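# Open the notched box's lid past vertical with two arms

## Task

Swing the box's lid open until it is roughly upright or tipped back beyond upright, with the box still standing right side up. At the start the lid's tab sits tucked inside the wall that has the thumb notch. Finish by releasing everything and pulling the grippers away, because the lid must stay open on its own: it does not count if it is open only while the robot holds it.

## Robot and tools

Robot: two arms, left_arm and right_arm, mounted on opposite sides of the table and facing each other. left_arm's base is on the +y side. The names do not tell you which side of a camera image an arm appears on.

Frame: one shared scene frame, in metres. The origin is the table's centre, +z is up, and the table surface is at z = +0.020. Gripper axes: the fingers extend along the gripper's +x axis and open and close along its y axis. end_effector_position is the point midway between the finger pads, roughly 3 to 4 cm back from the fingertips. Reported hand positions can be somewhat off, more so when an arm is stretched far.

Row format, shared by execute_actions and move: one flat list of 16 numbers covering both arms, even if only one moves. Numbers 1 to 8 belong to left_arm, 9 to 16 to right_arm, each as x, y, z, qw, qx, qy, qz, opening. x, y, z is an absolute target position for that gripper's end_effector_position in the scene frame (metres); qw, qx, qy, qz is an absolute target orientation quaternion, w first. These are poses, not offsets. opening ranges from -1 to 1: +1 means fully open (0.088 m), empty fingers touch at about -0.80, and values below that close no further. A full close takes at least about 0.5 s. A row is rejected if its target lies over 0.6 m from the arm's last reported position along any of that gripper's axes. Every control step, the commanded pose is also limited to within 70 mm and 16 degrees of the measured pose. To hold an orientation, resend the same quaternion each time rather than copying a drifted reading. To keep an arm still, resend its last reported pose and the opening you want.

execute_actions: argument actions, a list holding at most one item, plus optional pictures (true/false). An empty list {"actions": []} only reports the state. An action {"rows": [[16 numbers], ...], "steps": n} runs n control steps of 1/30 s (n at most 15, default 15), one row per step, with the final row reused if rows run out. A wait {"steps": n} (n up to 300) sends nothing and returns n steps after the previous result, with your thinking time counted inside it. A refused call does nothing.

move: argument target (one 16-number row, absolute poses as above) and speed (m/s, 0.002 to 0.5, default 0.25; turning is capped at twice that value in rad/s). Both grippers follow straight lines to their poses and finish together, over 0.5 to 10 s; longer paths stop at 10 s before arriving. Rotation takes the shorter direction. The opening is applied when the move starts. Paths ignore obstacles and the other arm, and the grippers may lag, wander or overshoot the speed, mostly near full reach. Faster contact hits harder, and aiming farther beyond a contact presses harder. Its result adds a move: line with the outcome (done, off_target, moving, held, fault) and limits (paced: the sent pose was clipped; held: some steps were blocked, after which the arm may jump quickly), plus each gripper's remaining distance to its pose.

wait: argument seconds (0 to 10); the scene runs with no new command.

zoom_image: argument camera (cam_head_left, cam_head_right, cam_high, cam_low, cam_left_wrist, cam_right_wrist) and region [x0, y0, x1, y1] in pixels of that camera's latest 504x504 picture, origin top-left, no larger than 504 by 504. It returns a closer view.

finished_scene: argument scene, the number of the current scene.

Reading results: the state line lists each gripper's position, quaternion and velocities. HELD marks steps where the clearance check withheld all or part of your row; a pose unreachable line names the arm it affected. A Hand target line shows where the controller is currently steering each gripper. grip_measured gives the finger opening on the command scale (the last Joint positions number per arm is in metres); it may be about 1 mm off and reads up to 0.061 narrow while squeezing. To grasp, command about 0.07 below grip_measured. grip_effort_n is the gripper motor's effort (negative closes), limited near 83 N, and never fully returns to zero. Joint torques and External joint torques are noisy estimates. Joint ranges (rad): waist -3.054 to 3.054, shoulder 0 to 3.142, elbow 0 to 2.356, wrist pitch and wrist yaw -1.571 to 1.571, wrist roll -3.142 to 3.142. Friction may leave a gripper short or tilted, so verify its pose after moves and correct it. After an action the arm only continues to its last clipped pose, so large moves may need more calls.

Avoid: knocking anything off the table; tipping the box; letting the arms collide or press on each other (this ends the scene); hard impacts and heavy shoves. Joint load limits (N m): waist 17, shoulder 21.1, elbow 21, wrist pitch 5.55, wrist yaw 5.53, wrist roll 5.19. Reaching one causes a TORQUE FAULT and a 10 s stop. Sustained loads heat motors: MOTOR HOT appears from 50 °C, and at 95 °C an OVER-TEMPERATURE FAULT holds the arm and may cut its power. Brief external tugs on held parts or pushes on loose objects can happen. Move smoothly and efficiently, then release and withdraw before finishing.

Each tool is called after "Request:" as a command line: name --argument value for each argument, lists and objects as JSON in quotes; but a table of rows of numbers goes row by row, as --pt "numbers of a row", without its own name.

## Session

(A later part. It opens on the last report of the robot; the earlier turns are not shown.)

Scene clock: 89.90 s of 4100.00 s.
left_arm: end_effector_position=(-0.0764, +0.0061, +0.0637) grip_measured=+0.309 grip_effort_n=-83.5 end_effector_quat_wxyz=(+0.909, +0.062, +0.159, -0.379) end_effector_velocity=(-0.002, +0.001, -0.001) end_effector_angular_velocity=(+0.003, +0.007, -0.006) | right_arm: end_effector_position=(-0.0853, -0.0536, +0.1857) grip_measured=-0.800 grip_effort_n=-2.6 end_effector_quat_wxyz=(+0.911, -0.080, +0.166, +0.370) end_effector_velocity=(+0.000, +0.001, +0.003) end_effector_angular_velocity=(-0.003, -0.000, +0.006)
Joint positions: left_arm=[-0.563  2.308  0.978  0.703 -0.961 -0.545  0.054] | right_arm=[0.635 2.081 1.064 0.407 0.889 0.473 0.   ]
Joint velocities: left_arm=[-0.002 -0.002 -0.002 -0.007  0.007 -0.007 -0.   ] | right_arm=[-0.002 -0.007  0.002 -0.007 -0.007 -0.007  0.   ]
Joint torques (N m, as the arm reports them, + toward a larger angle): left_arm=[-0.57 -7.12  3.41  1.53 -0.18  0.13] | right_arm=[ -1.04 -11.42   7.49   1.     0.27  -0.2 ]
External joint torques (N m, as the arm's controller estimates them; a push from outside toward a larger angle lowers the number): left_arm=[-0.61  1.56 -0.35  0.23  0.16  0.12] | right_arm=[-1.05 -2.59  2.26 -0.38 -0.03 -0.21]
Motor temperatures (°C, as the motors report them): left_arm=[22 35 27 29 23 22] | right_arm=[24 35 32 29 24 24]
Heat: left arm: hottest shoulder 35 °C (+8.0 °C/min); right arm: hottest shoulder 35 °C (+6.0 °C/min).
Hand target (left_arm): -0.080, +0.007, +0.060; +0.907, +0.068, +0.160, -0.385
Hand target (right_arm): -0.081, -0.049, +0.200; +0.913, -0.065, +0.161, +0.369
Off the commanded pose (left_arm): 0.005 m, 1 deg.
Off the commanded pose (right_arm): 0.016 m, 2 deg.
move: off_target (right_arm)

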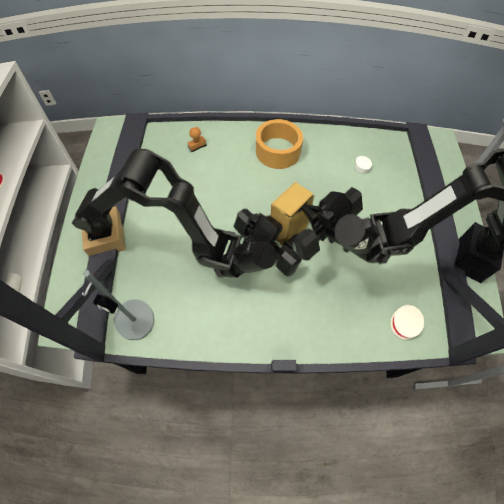

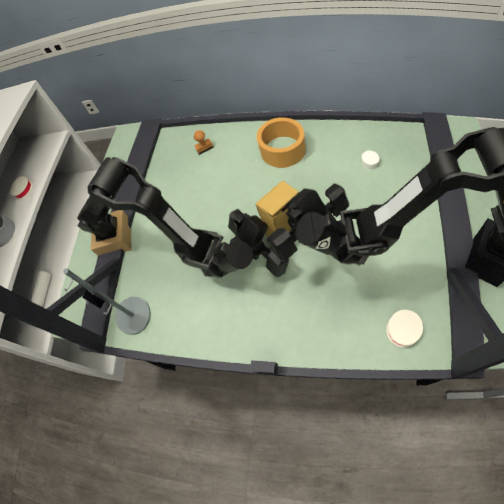

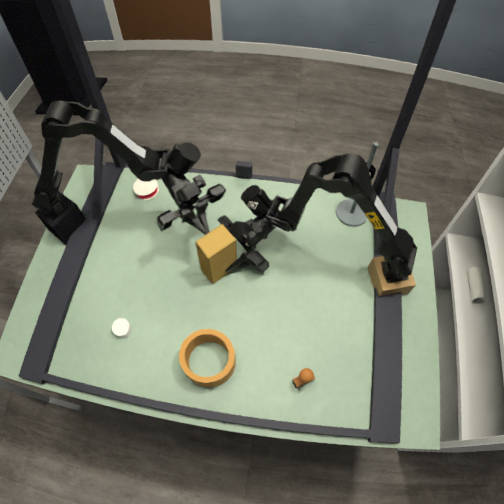

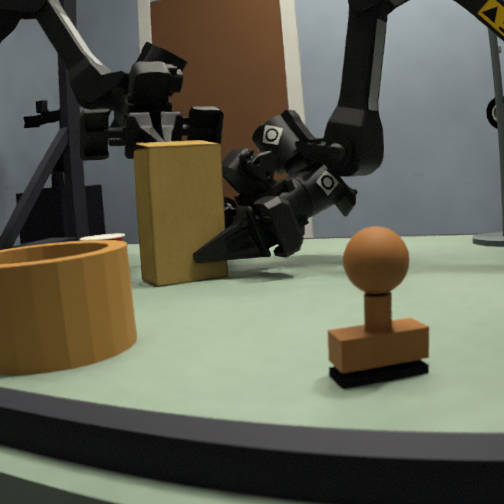

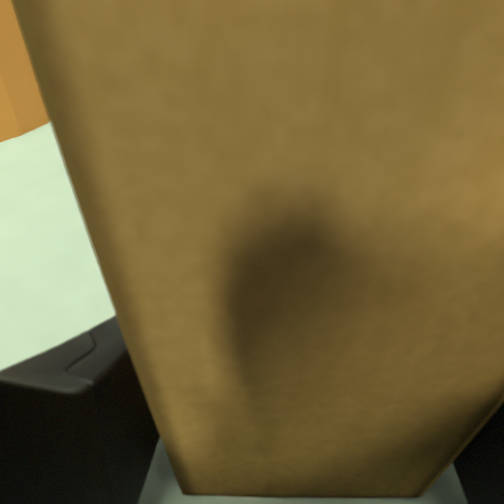

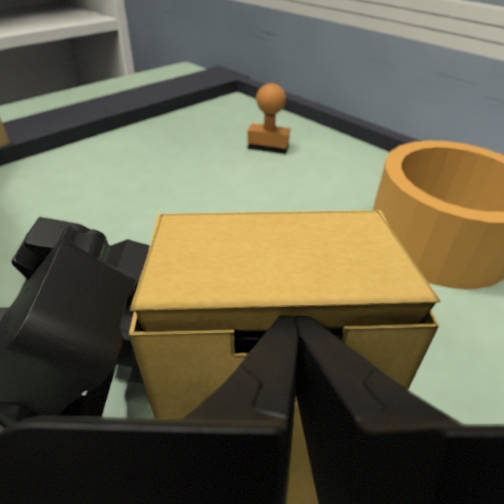

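Working; continue.

Request:
move --target '[-0.08,0.007,0.06,0.907,0.068,0.16,-0.385,0.22,-0.078,-0.046,0.212,0.913,-0.065,0.161,0.369,-0.8]' --speed 0.012

Scene clock: 95.90 s of 4100.00 s.
left_arm: end_effector_position=(-0.0759, +0.0061, +0.0637) grip_measured=+0.309 grip_effort_n=-83.5 end_effector_quat_wxyz=(+0.910, +0.061, +0.159, -0.379) end_effector_velocity=(-0.002, +0.002, +0.000) end_effector_angular_velocity=(+0.011, -0.011, -0.004) | right_arm: end_effector_position=(-0.0818, -0.0497, +0.2004) grip_measured=-0.800 grip_effort_n=-2.6 end_effector_quat_wxyz=(+0.912, -0.076, +0.164, +0.369) end_effector_velocity=(-0.001, -0.001, -0.004) end_effector_angular_velocity=(-0.029, +0.004, +0.018)
Joint positions: left_arm=[-0.562  2.308  0.978  0.703 -0.961 -0.546  0.054] | right_arm=[0.626 2.054 1.09  0.368 0.886 0.465 0.   ]
Joint velocities: left_arm=[-0.007 -0.002 -0.002 -0.007 -0.007  0.007  0.   ] | right_arm=[-0.002 -0.002 -0.002 -0.022 -0.022 -0.007  0.   ]
Joint torques (N m, as the arm reports them, + toward a larger angle): left_arm=[-0.7  -7.18  3.52  1.57 -0.18  0.17] | right_arm=[ -1.02 -10.87   7.55   0.91   0.14  -0.2 ]
External joint torques (N m, as the arm's controller estimates them; a push from outside toward a larger angle lowers the number): left_arm=[-0.65  1.5  -0.25  0.27  0.16  0.16] | right_arm=[-1.02 -2.19  2.27 -0.44 -0.16 -0.21]
Motor temperatures (°C, as the motors report them): left_arm=[22 35 27 30 23 22] | right_arm=[24 37 32 29 24 24]
Heat: left arm: hottest shoulder 35 °C (+8.2 °C/min); right arm: hottest shoulder 37 °C (+7.2 °C/min).
Hand target (left_arm): -0.080, +0.007, +0.060; +0.907, +0.068, +0.160, -0.385
Hand target (right_arm): -0.078, -0.046, +0.212; +0.913, -0.065, +0.161, +0.369
Off the commanded pose (left_arm): 0.006 m, 1 deg.
Off the commanded pose (right_arm): 0.013 m, 1 deg.
After step 90, 0.37 s passed at rest.
move: off_target (right_arm)

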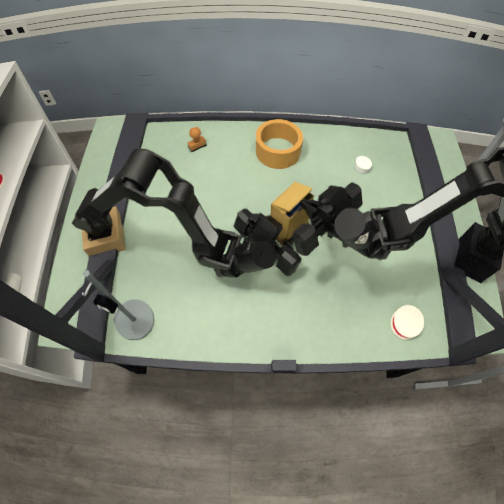

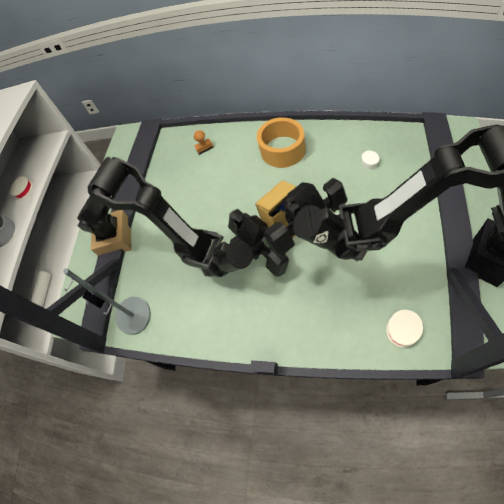

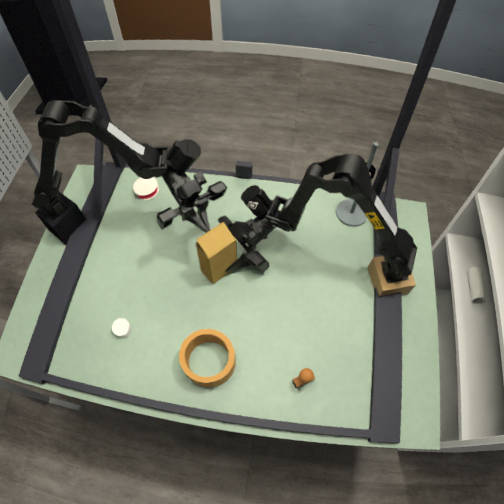

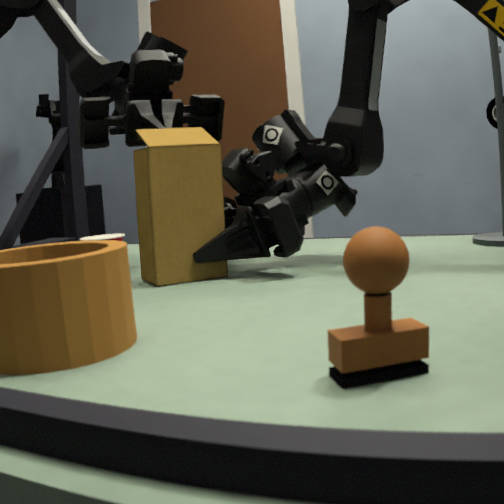

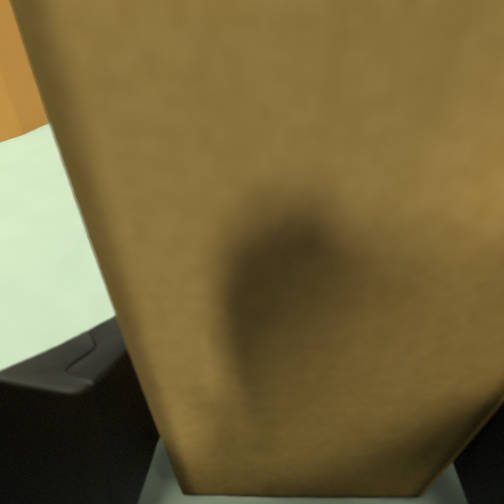

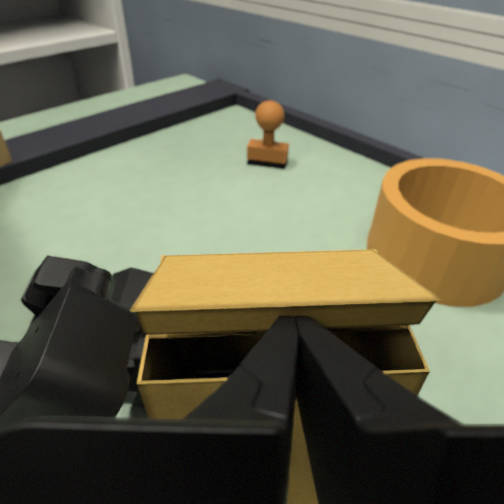

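Request:
move --target '[-0.08,0.007,0.06,0.907,0.068,0.16,-0.385,0.22,-0.087,-0.055,0.183,0.913,-0.065,0.161,0.369,-0.8]' --speed 0.03

Request:
move --target '[-0.08,0.007,0.06,0.907,0.068,0.16,-0.385,0.22,-0.065,-0.034,0.184,0.913,-0.065,0.161,0.369,-0.8]' --speed 0.02

Scene clock: 101.37 s of 4100.00 s.
left_arm: end_effector_position=(-0.0781, +0.0059, +0.0635) grip_measured=+0.309 grip_effort_n=-83.5 end_effector_quat_wxyz=(+0.908, +0.061, +0.160, -0.382) end_effector_velocity=(+0.001, +0.001, +0.003) end_effector_angular_velocity=(-0.015, -0.005, +0.018) | right_arm: end_effector_position=(-0.0864, -0.0530, +0.1912) grip_measured=-0.800 grip_effort_n=-2.6 end_effector_quat_wxyz=(+0.913, -0.060, +0.159, +0.371) end_effector_velocity=(+0.002, +0.001, +0.001) end_effector_angular_velocity=(-0.007, -0.017, -0.001)
Joint positions: left_arm=[-0.566  2.308  0.978  0.703 -0.958 -0.546  0.054] | right_arm=[0.64  2.078 1.053 0.456 0.901 0.473 0.   ]
Joint velocities: left_arm=[-0.002 -0.002 -0.002  0.007 -0.022 -0.007  0.   ] | right_arm=[-0.002  0.002  0.002  0.007  0.007 -0.022  0.   ]
Joint torques (N m, as the arm reports them, + toward a larger angle): left_arm=[-0.35 -7.09  3.55  1.58 -0.25  0.17] | right_arm=[ 0.22 -7.18  4.78  1.27  0.33  0.24]
External joint torques (N m, as the arm's controller estimates them; a push from outside toward a larger angle lowers the number): left_arm=[-0.4   1.65 -0.26  0.27  0.1   0.17] | right_arm=[ 0.28  1.43 -0.29 -0.08  0.04  0.23]
Motor temperatures (°C, as the motors report them): left_arm=[22 36 27 30 23 22] | right_arm=[24 38 32 29 24 24]
Heat: left arm: hottest shoulder 36 °C (+8.0 °C/min); right arm: hottest shoulder 38 °C (+8.0 °C/min).
Hand target (left_arm): -0.080, +0.007, +0.060; +0.906, +0.068, +0.160, -0.385
Hand target (right_arm): -0.087, -0.055, +0.183; +0.913, -0.065, +0.161, +0.369
Off the commanded pose (left_arm): 0.004 m, 1 deg.
Off the commanded pose (right_arm): 0.008 m, 1 deg.
After step 90, 1.53 s passed at rest.
move: done

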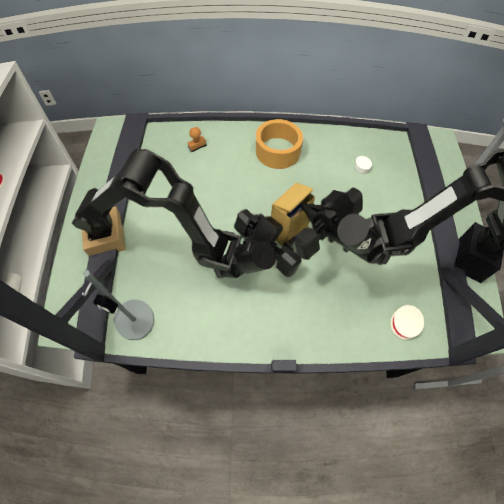

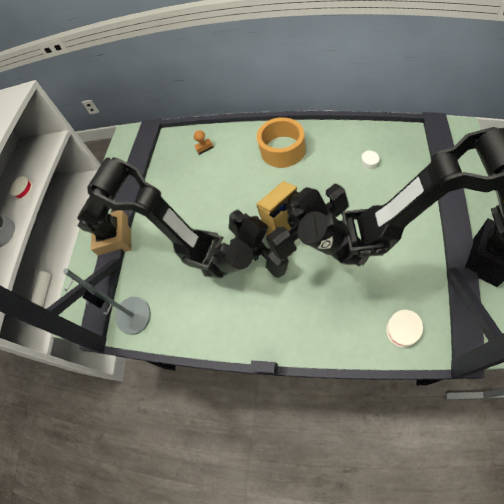

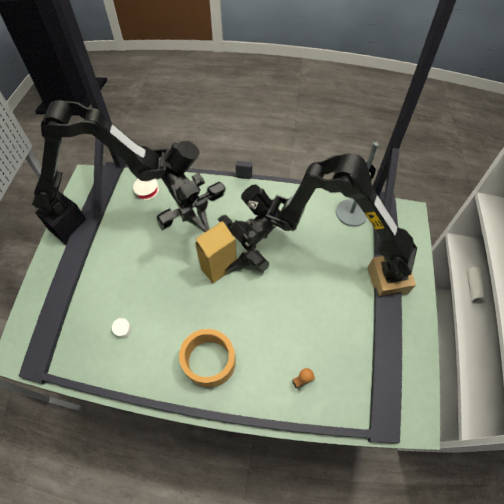

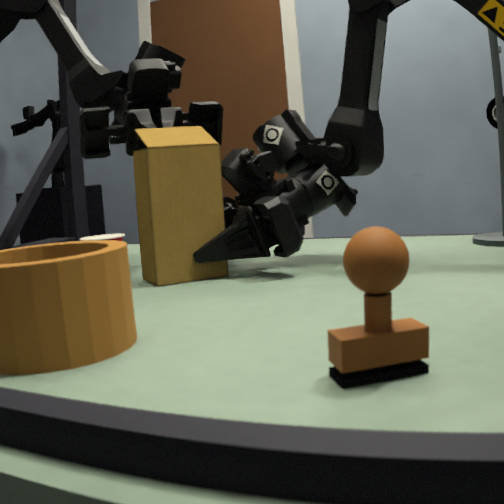

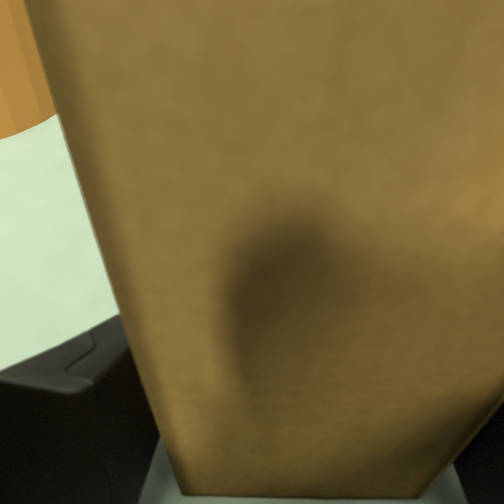

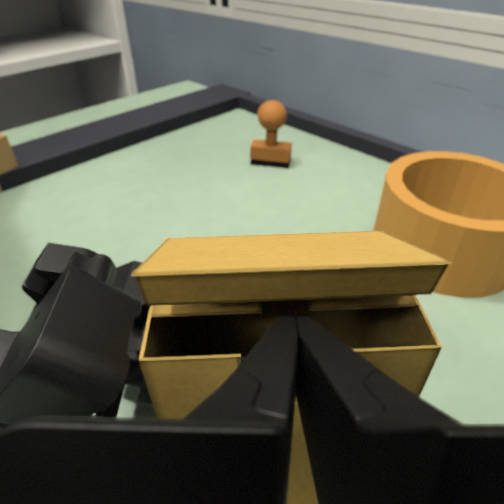

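Scene clock: 103.10 s of 4100.00 s.
left_arm: end_effector_position=(-0.0780, +0.0059, +0.0635) grip_measured=+0.309 grip_effort_n=-83.5 end_effector_quat_wxyz=(+0.908, +0.061, +0.160, -0.381) end_effector_velocity=(+0.000, +0.002, +0.001) end_effector_angular_velocity=(-0.008, +0.001, +0.006) | right_arm: end_effector_position=(-0.0691, -0.0365, +0.1865) grip_measured=-0.800 grip_effort_n=-2.6 end_effector_quat_wxyz=(+0.911, -0.063, +0.163, +0.373) end_effector_velocity=(+0.001, +0.001, -0.003) end_effector_angular_velocity=(-0.023, -0.004, +0.019)
Joint positions: left_arm=[-0.566  2.308  0.978  0.703 -0.958 -0.546  0.054] | right_arm=[0.588 2.125 1.11  0.468 0.849 0.436 0.   ]
Joint velocities: left_arm=[-0.002 -0.002 -0.007  0.007 -0.007 -0.007 -0.   ] | right_arm=[-0.007  0.002  0.002 -0.007 -0.022 -0.022  0.   ]
Joint torques (N m, as the arm reports them, + toward a larger angle): left_arm=[-0.31 -7.07  3.55  1.55 -0.26  0.18] | right_arm=[-0.87 -7.52  7.07  1.33  0.26 -0.19]
External joint torques (N m, as the arm's controller estimates them; a push from outside toward a larger angle lowers the number): left_arm=[-0.36  1.58 -0.17  0.25  0.09  0.17] | right_arm=[-0.87  1.47  1.93 -0.06  0.   -0.2 ]
Motor temperatures (°C, as the motors report them): left_arm=[22 36 27 30 23 22] | right_arm=[24 38 32 29 24 24]
Heat: left arm: hottest shoulder 36 °C (+8.1 °C/min); right arm: hottest shoulder 38 °C (+8.1 °C/min).
Hand target (left_arm): -0.080, +0.007, +0.060; +0.907, +0.068, +0.160, -0.385
Hand target (right_arm): -0.065, -0.034, +0.184; +0.913, -0.065, +0.161, +0.369
Off the commanded pose (left_arm): 0.004 m, 1 deg.
Off the commanded pose (right_arm): 0.005 m, 1 deg.
move: done

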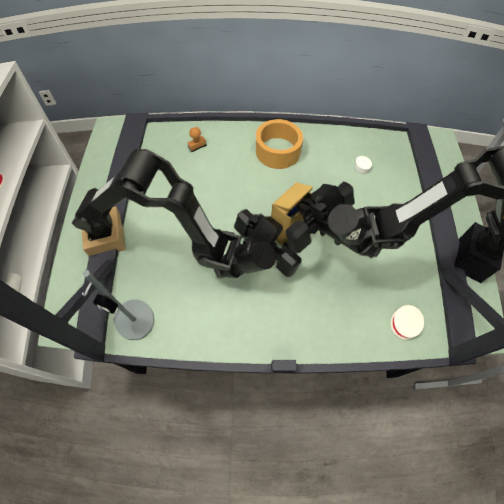

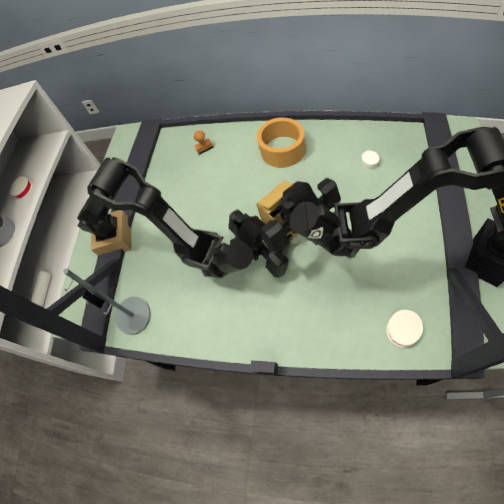

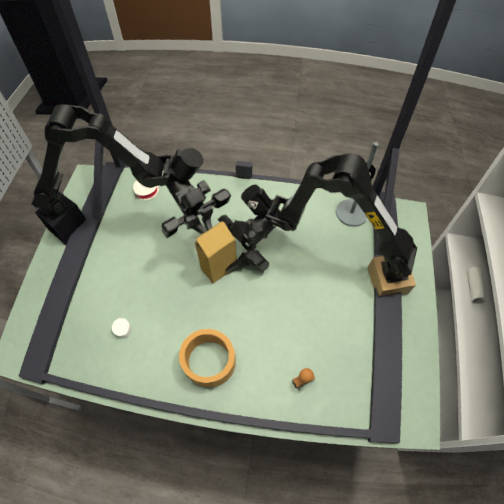

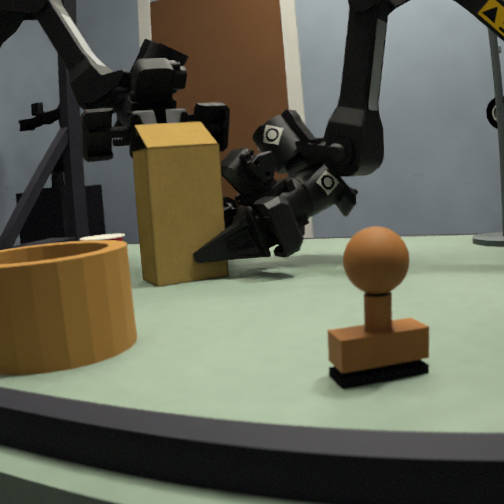

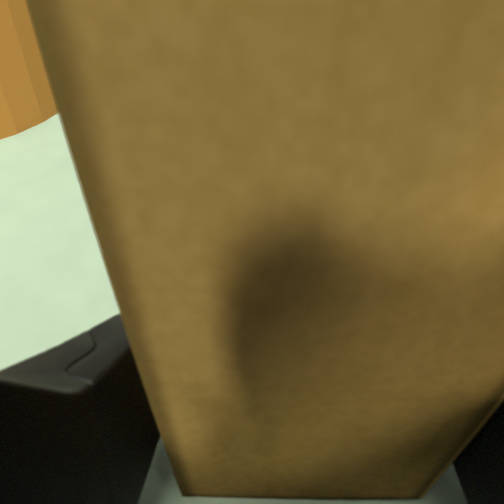

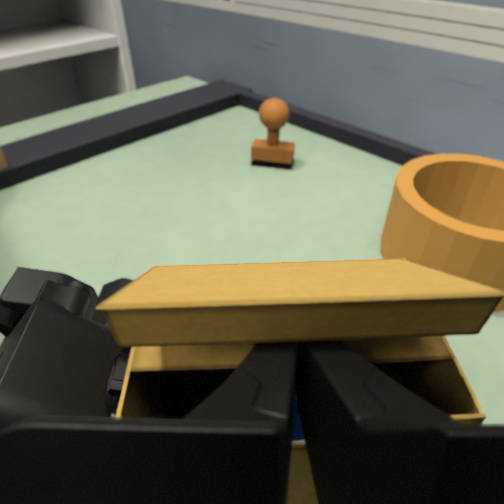

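Request:
move --target '[-0.08,0.007,0.06,0.907,0.068,0.16,-0.385,0.22,-0.052,-0.021,0.212,0.913,-0.065,0.161,0.369,-0.8]' --speed 0.025

Request:
move --target '[-0.08,0.007,0.06,0.907,0.068,0.16,-0.385,0.22,-0.012,0.017,0.212,0.913,-0.065,0.161,0.369,-0.8]' --speed 0.03

Scene clock: 109.63 s of 4100.00 s.
left_arm: end_effector_position=(-0.0715, +0.0066, +0.0646) grip_measured=+0.309 grip_effort_n=-83.5 end_effector_quat_wxyz=(+0.913, +0.056, +0.158, -0.372) end_effector_velocity=(-0.002, -0.001, +0.000) end_effector_angular_velocity=(-0.011, +0.018, -0.001) | right_arm: end_effector_position=(-0.0610, -0.0277, +0.1914) grip_measured=-0.800 grip_effort_n=-2.6 end_effector_quat_wxyz=(+0.908, -0.088, +0.170, +0.373) end_effector_velocity=(+0.005, -0.001, +0.001) end_effector_angular_velocity=(-0.017, -0.010, -0.011)
Joint positions: left_arm=[-0.554  2.308  0.978  0.706 -0.97  -0.552  0.054] | right_arm=[0.562 2.125 1.171 0.375 0.818 0.408 0.   ]
Joint velocities: left_arm=[-0.002 -0.002  0.002 -0.007  0.007 -0.022 -0.   ] | right_arm=[-0.007 -0.002  0.007 -0.022  0.007 -0.007  0.   ]
Joint torques (N m, as the arm reports them, + toward a larger angle): left_arm=[-1.45 -7.14  3.52  1.41  0.19  0.34] | right_arm=[ -1.84 -12.2    8.95   1.42   0.32  -0.18]
External joint torques (N m, as the arm's controller estimates them; a push from outside toward a larger angle lowers the number): left_arm=[-1.39  1.56 -0.29  0.1   0.52  0.33] | right_arm=[-1.83 -3.02  3.59  0.03  0.05 -0.19]
Motor temperatures (°C, as the motors report them): left_arm=[22 36 27 30 23 22] | right_arm=[24 38 33 30 24 24]
Heat: left arm: hottest shoulder 36 °C (+8.1 °C/min); right arm: hottest shoulder 38 °C (+8.1 °C/min).
Hand target (left_arm): -0.080, +0.007, +0.060; +0.907, +0.068, +0.160, -0.385
Hand target (right_arm): -0.052, -0.022, +0.212; +0.913, -0.065, +0.161, +0.369
Off the commanded pose (left_arm): 0.010 m, 2 deg.
Off the commanded pose (right_arm): 0.023 m, 3 deg.
After step 90, 1.93 s passed at rest.
move: off_target (left_arm, right_arm)

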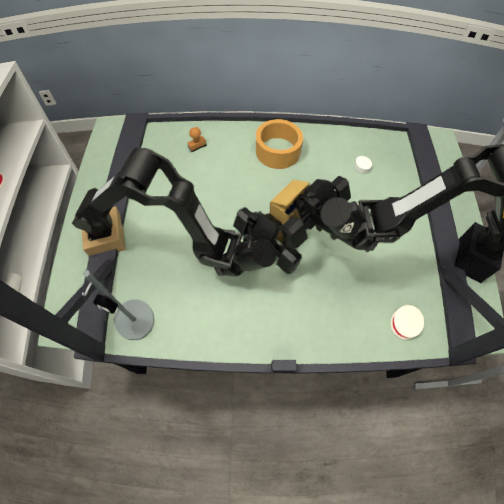

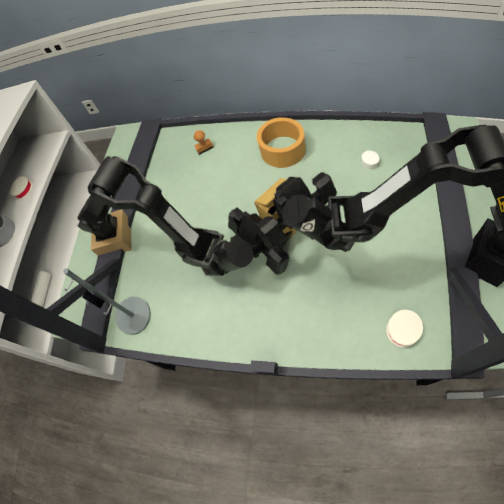

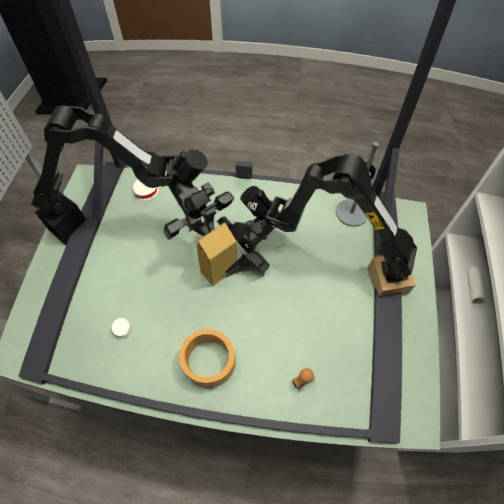

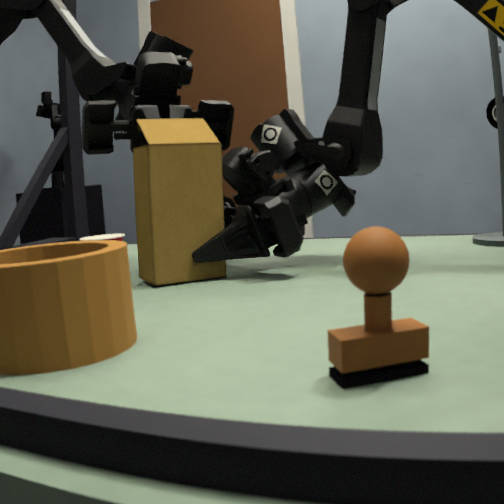

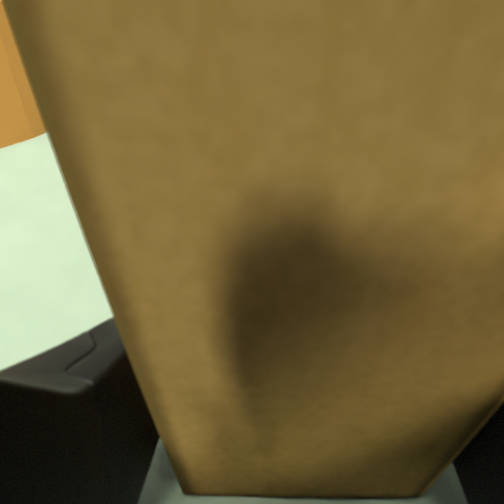

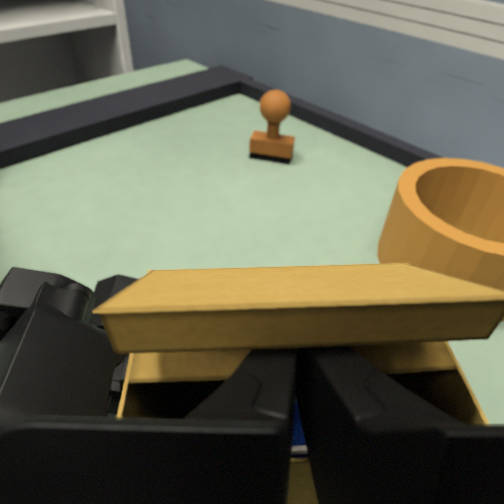

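Scene clock: 112.20 s of 4100.00 s.
left_arm: end_effector_position=(-0.0501, +0.0165, +0.0665) grip_measured=+0.309 grip_effort_n=-83.5 end_effector_quat_wxyz=(+0.930, +0.029, +0.154, -0.332) end_effector_velocity=(+0.004, +0.004, +0.002) end_effector_angular_velocity=(-0.001, -0.010, +0.022) | right_arm: end_effector_position=(-0.0413, +0.0036, +0.1984) grip_measured=-0.800 grip_effort_n=-2.6 end_effector_quat_wxyz=(+0.902, -0.097, +0.168, +0.386) end_effector_velocity=(+0.003, +0.001, -0.003) end_effector_angular_velocity=(-0.012, -0.001, +0.002)
Joint positions: left_arm=[-0.522  2.305  0.954  0.723 -1.024 -0.605  0.054] | right_arm=[0.503 2.188 1.308 0.341 0.743 0.336 0.   ]
Joint velocities: left_arm=[ 0.002 -0.007 -0.007 -0.007 -0.022 -0.007 -0.   ] | right_arm=[-0.007  0.007  0.007 -0.007 -0.007 -0.007  0.   ]
Joint torques (N m, as the arm reports them, + toward a larger angle): left_arm=[-4.54 -7.13  5.12  0.52  2.08  1.89] | right_arm=[-5.46 -8.   12.65  2.62  0.03  0.01]
External joint torques (N m, as the arm's controller estimates them; a push from outside toward a larger angle lowers the number): left_arm=[-4.55  1.43  1.48 -0.75  2.44  1.87] | right_arm=[-5.39  1.8   7.04  1.19 -0.21  0.  ]
Motor temperatures (°C, as the motors report them): left_arm=[22 36 27 30 23 22] | right_arm=[24 38 33 30 24 24]
Heat: left arm: hottest shoulder 36 °C (+7.1 °C/min); right arm: hottest shoulder 38 °C (+8.1 °C/min).
Hand target (left_arm): -0.080, +0.009, +0.061; +0.907, +0.067, +0.159, -0.384
Hand target (right_arm): -0.013, +0.014, +0.212; +0.913, -0.065, +0.161, +0.369
Off the commanded pose (left_arm): 0.032 m, 8 deg.
Off the commanded pose (right_arm): 0.035 m, 4 deg.
move: off_target (left_arm, right_arm)

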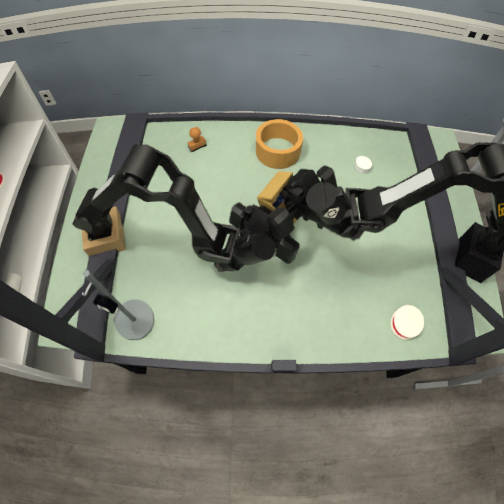

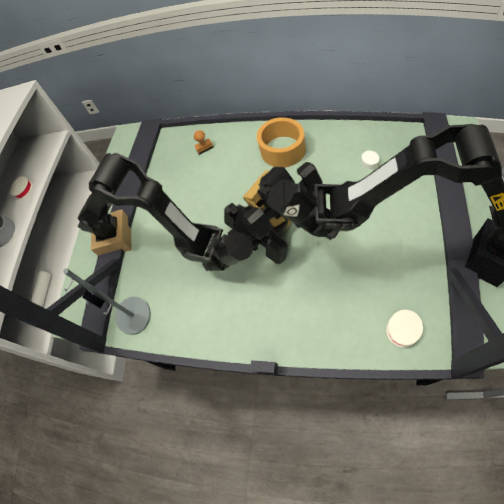

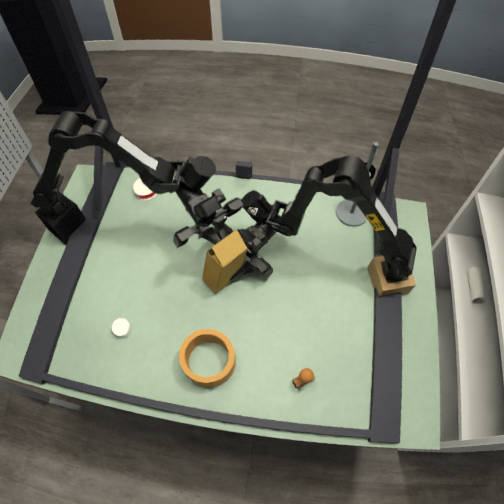

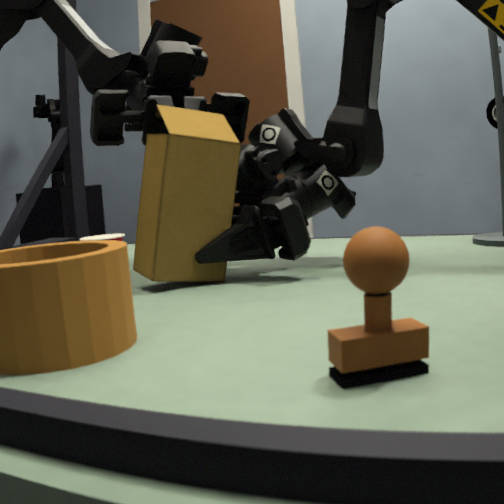

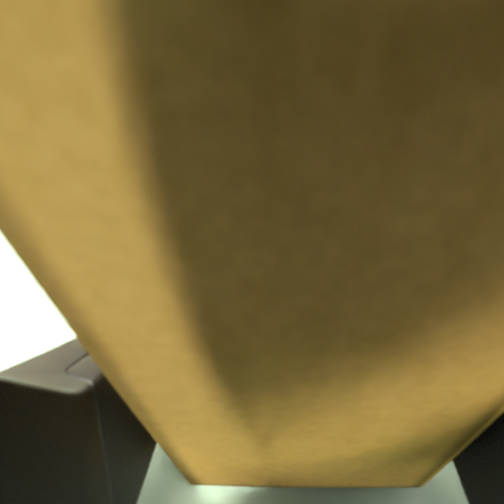

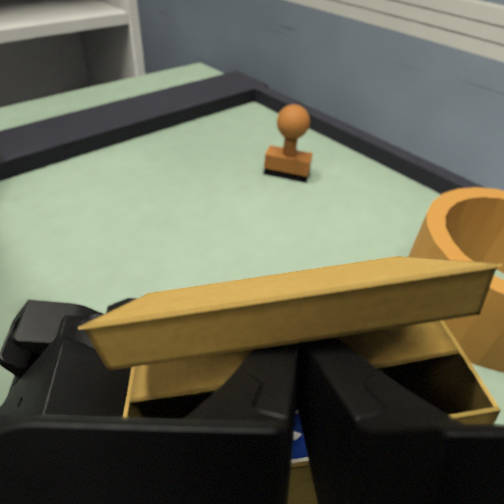

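Tip is jammed near the hinge. Back off, then lift under the tab.

Request:
move --target '[-0.08,0.007,0.063,0.907,0.068,0.16,-0.385,0.22,-0.075,-0.043,0.195,0.913,-0.065,0.161,0.369,-0.8]' --speed 0.03

Request:
move --target '[-0.08,0.007,0.063,0.907,0.068,0.16,-0.385,0.22,-0.07,-0.038,0.222,0.913,-0.065,0.161,0.369,-0.8]' --speed 0.025

Scene clock: 119.03 s of 4100.00 s.
left_arm: end_effector_position=(-0.0730, +0.0102, +0.0630) grip_measured=+0.309 grip_effort_n=-83.5 end_effector_quat_wxyz=(+0.912, +0.067, +0.156, -0.374) end_effector_velocity=(+0.002, +0.003, +0.001) end_effector_angular_velocity=(-0.002, -0.003, +0.023) | right_arm: end_effector_position=(-0.0747, -0.0415, +0.1877) grip_measured=-0.800 grip_effort_n=-2.6 end_effector_quat_wxyz=(+0.912, -0.077, +0.162, +0.369) end_effector_velocity=(+0.001, -0.003, -0.005) end_effector_angular_velocity=(-0.042, -0.014, +0.011)
Joint positions: left_arm=[-0.56   2.304  0.965  0.704 -0.971 -0.541  0.054] | right_arm=[0.605 2.11  1.106 0.426 0.869 0.44  0.   ]
Joint velocities: left_arm=[-0.002 -0.002  0.002 -0.022 -0.022 -0.022 -0.   ] | right_arm=[-0.002 -0.002 -0.007 -0.022 -0.007 -0.022  0.   ]
Joint torques (N m, as the arm reports them, + toward a larger angle): left_arm=[-0.95 -7.68  4.58  1.06  0.16  0.04] | right_arm=[  0.07 -11.71   4.8    1.26   0.38   0.25]
External joint torques (N m, as the arm's controller estimates them; a push from outside toward a larger angle lowers the number): left_arm=[-0.96  0.95  0.84 -0.24  0.51  0.03] | right_arm=[ 0.07 -2.75 -0.39 -0.12  0.09  0.24]
Motor temperatures (°C, as the motors report them): left_arm=[23 36 27 30 24 23] | right_arm=[24 38 35 32 24 24]
Heat: left arm: hottest shoulder 36 °C (+5.1 °C/min); right arm: hottest shoulder 38 °C (+8.1 °C/min).
Hand target (left_arm): -0.080, +0.007, +0.063; +0.906, +0.068, +0.159, -0.385
Hand target (right_arm): -0.075, -0.043, +0.195; +0.913, -0.066, +0.160, +0.369
Off the commanded pose (left_arm): 0.008 m, 1 deg.
Off the commanded pose (right_arm): 0.008 m, 1 deg.
After step 90, 1.20 s passed at rest.
move: done

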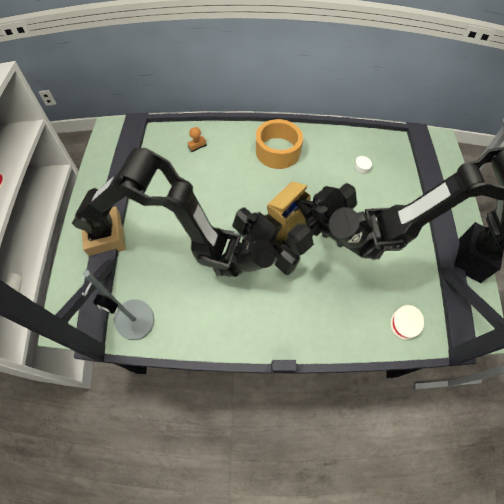

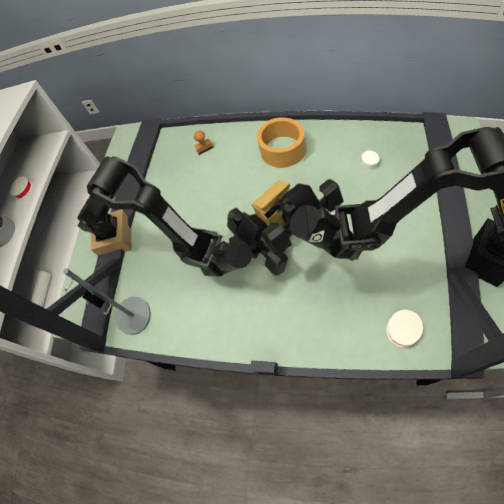

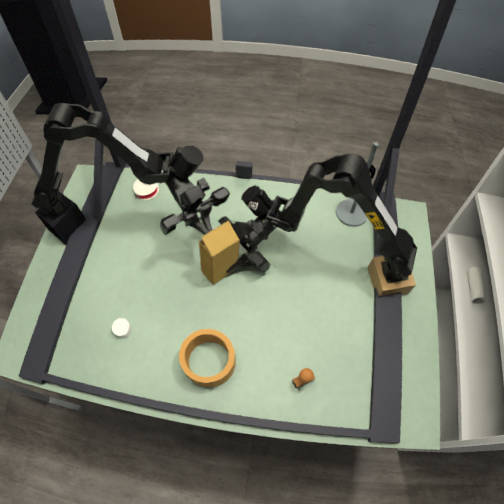

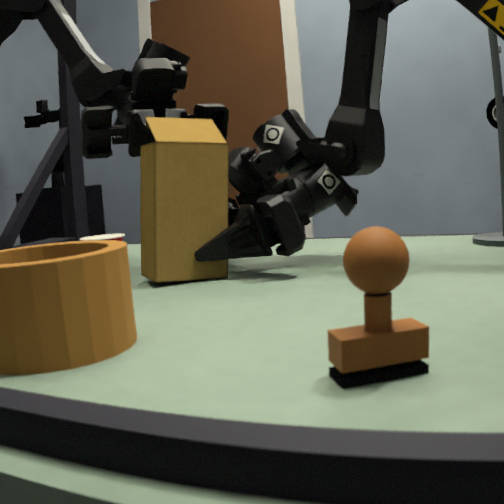

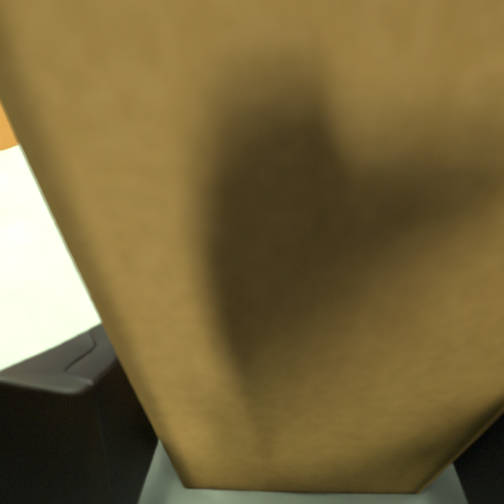

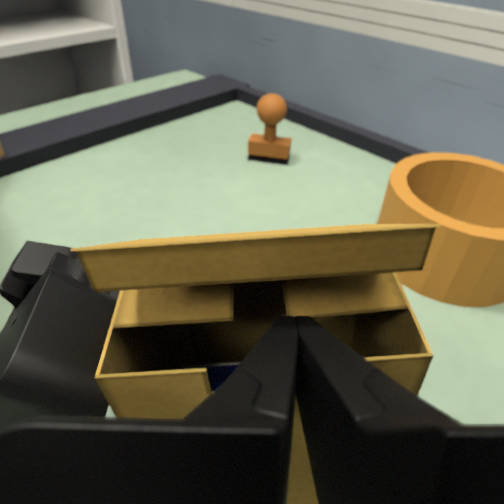

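Scene clock: 120.77 s of 4100.00 s.
left_arm: end_effector_position=(-0.0730, +0.0102, +0.0629) grip_measured=+0.309 grip_effort_n=-83.5 end_effector_quat_wxyz=(+0.912, +0.067, +0.156, -0.374) end_effector_velocity=(-0.001, -0.000, +0.004) end_effector_angular_velocity=(-0.028, +0.014, +0.011) | right_arm: end_effector_position=(-0.0709, -0.0407, +0.2087) grip_measured=-0.800 grip_effort_n=-2.6 end_effector_quat_wxyz=(+0.912, -0.078, +0.165, +0.367) end_effector_velocity=(+0.000, +0.000, +0.000) end_effector_angular_velocity=(+0.002, +0.008, +0.001)
Joint positions: left_arm=[-0.56   2.304  0.966  0.702 -0.971 -0.541  0.054] | right_arm=[0.595 2.056 1.134 0.339 0.863 0.441 0.   ]
Joint velocities: left_arm=[-0.002 -0.007 -0.002  0.007 -0.007 -0.022 -0.   ] | right_arm=[-0.002 -0.002  0.002 -0.007 -0.007  0.007  0.   ]
Joint torques (N m, as the arm reports them, + toward a larger angle): left_arm=[-0.88 -7.65  4.68  1.05  0.23  0.03] | right_arm=[ -0.29 -11.65   7.43   0.88   0.22  -0.05]
External joint torques (N m, as the arm's controller estimates them; a push from outside toward a larger angle lowers the number): left_arm=[-0.88  1.04  0.92 -0.26  0.58  0.02] | right_arm=[-0.29 -2.79  1.97 -0.49 -0.06 -0.06]
Motor temperatures (°C, as the motors report them): left_arm=[23 36 27 29 24 23] | right_arm=[24 39 35 32 24 24]
Heat: left arm: hottest shoulder 36 °C (+4.0 °C/min); right arm: hottest shoulder 39 °C (+9.0 °C/min).
Hand target (left_arm): -0.080, +0.007, +0.063; +0.907, +0.068, +0.160, -0.385
Hand target (right_arm): -0.070, -0.038, +0.222; +0.913, -0.065, +0.161, +0.369
Off the commanded pose (left_arm): 0.008 m, 1 deg.
Off the commanded pose (right_arm): 0.014 m, 2 deg.
move: off_target (right_arm)

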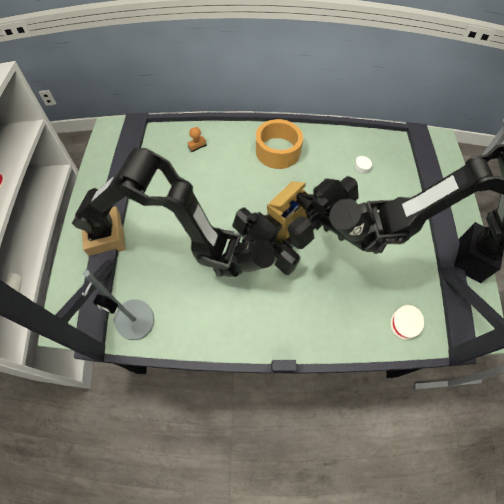

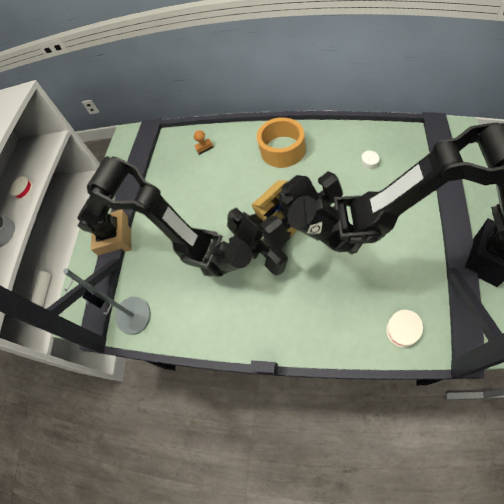

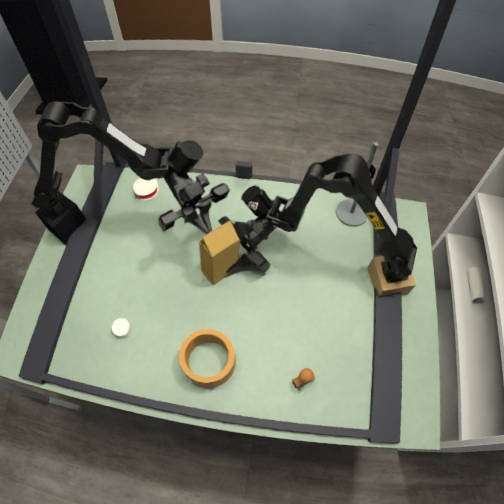

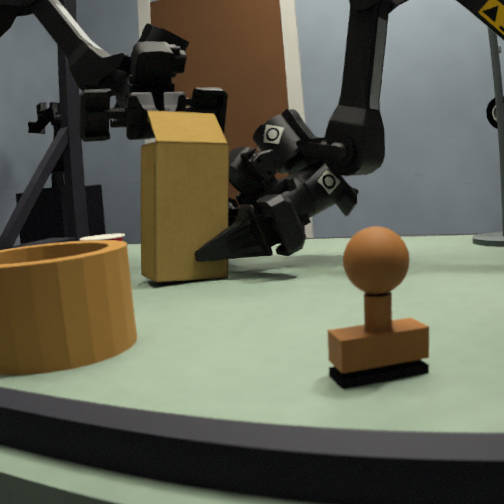

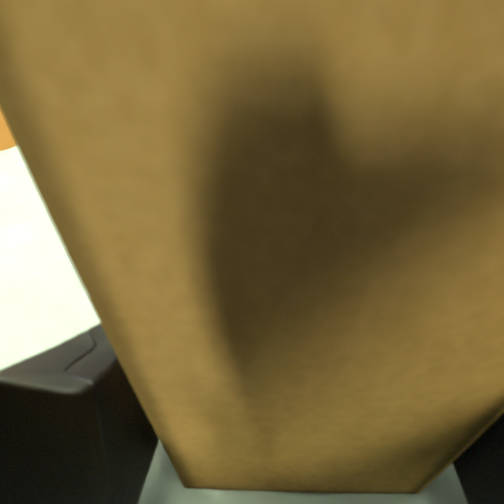

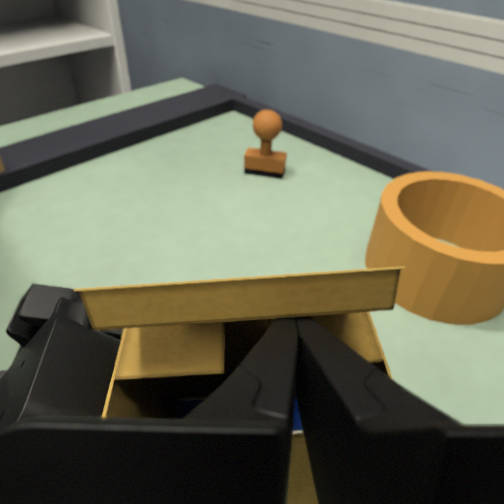

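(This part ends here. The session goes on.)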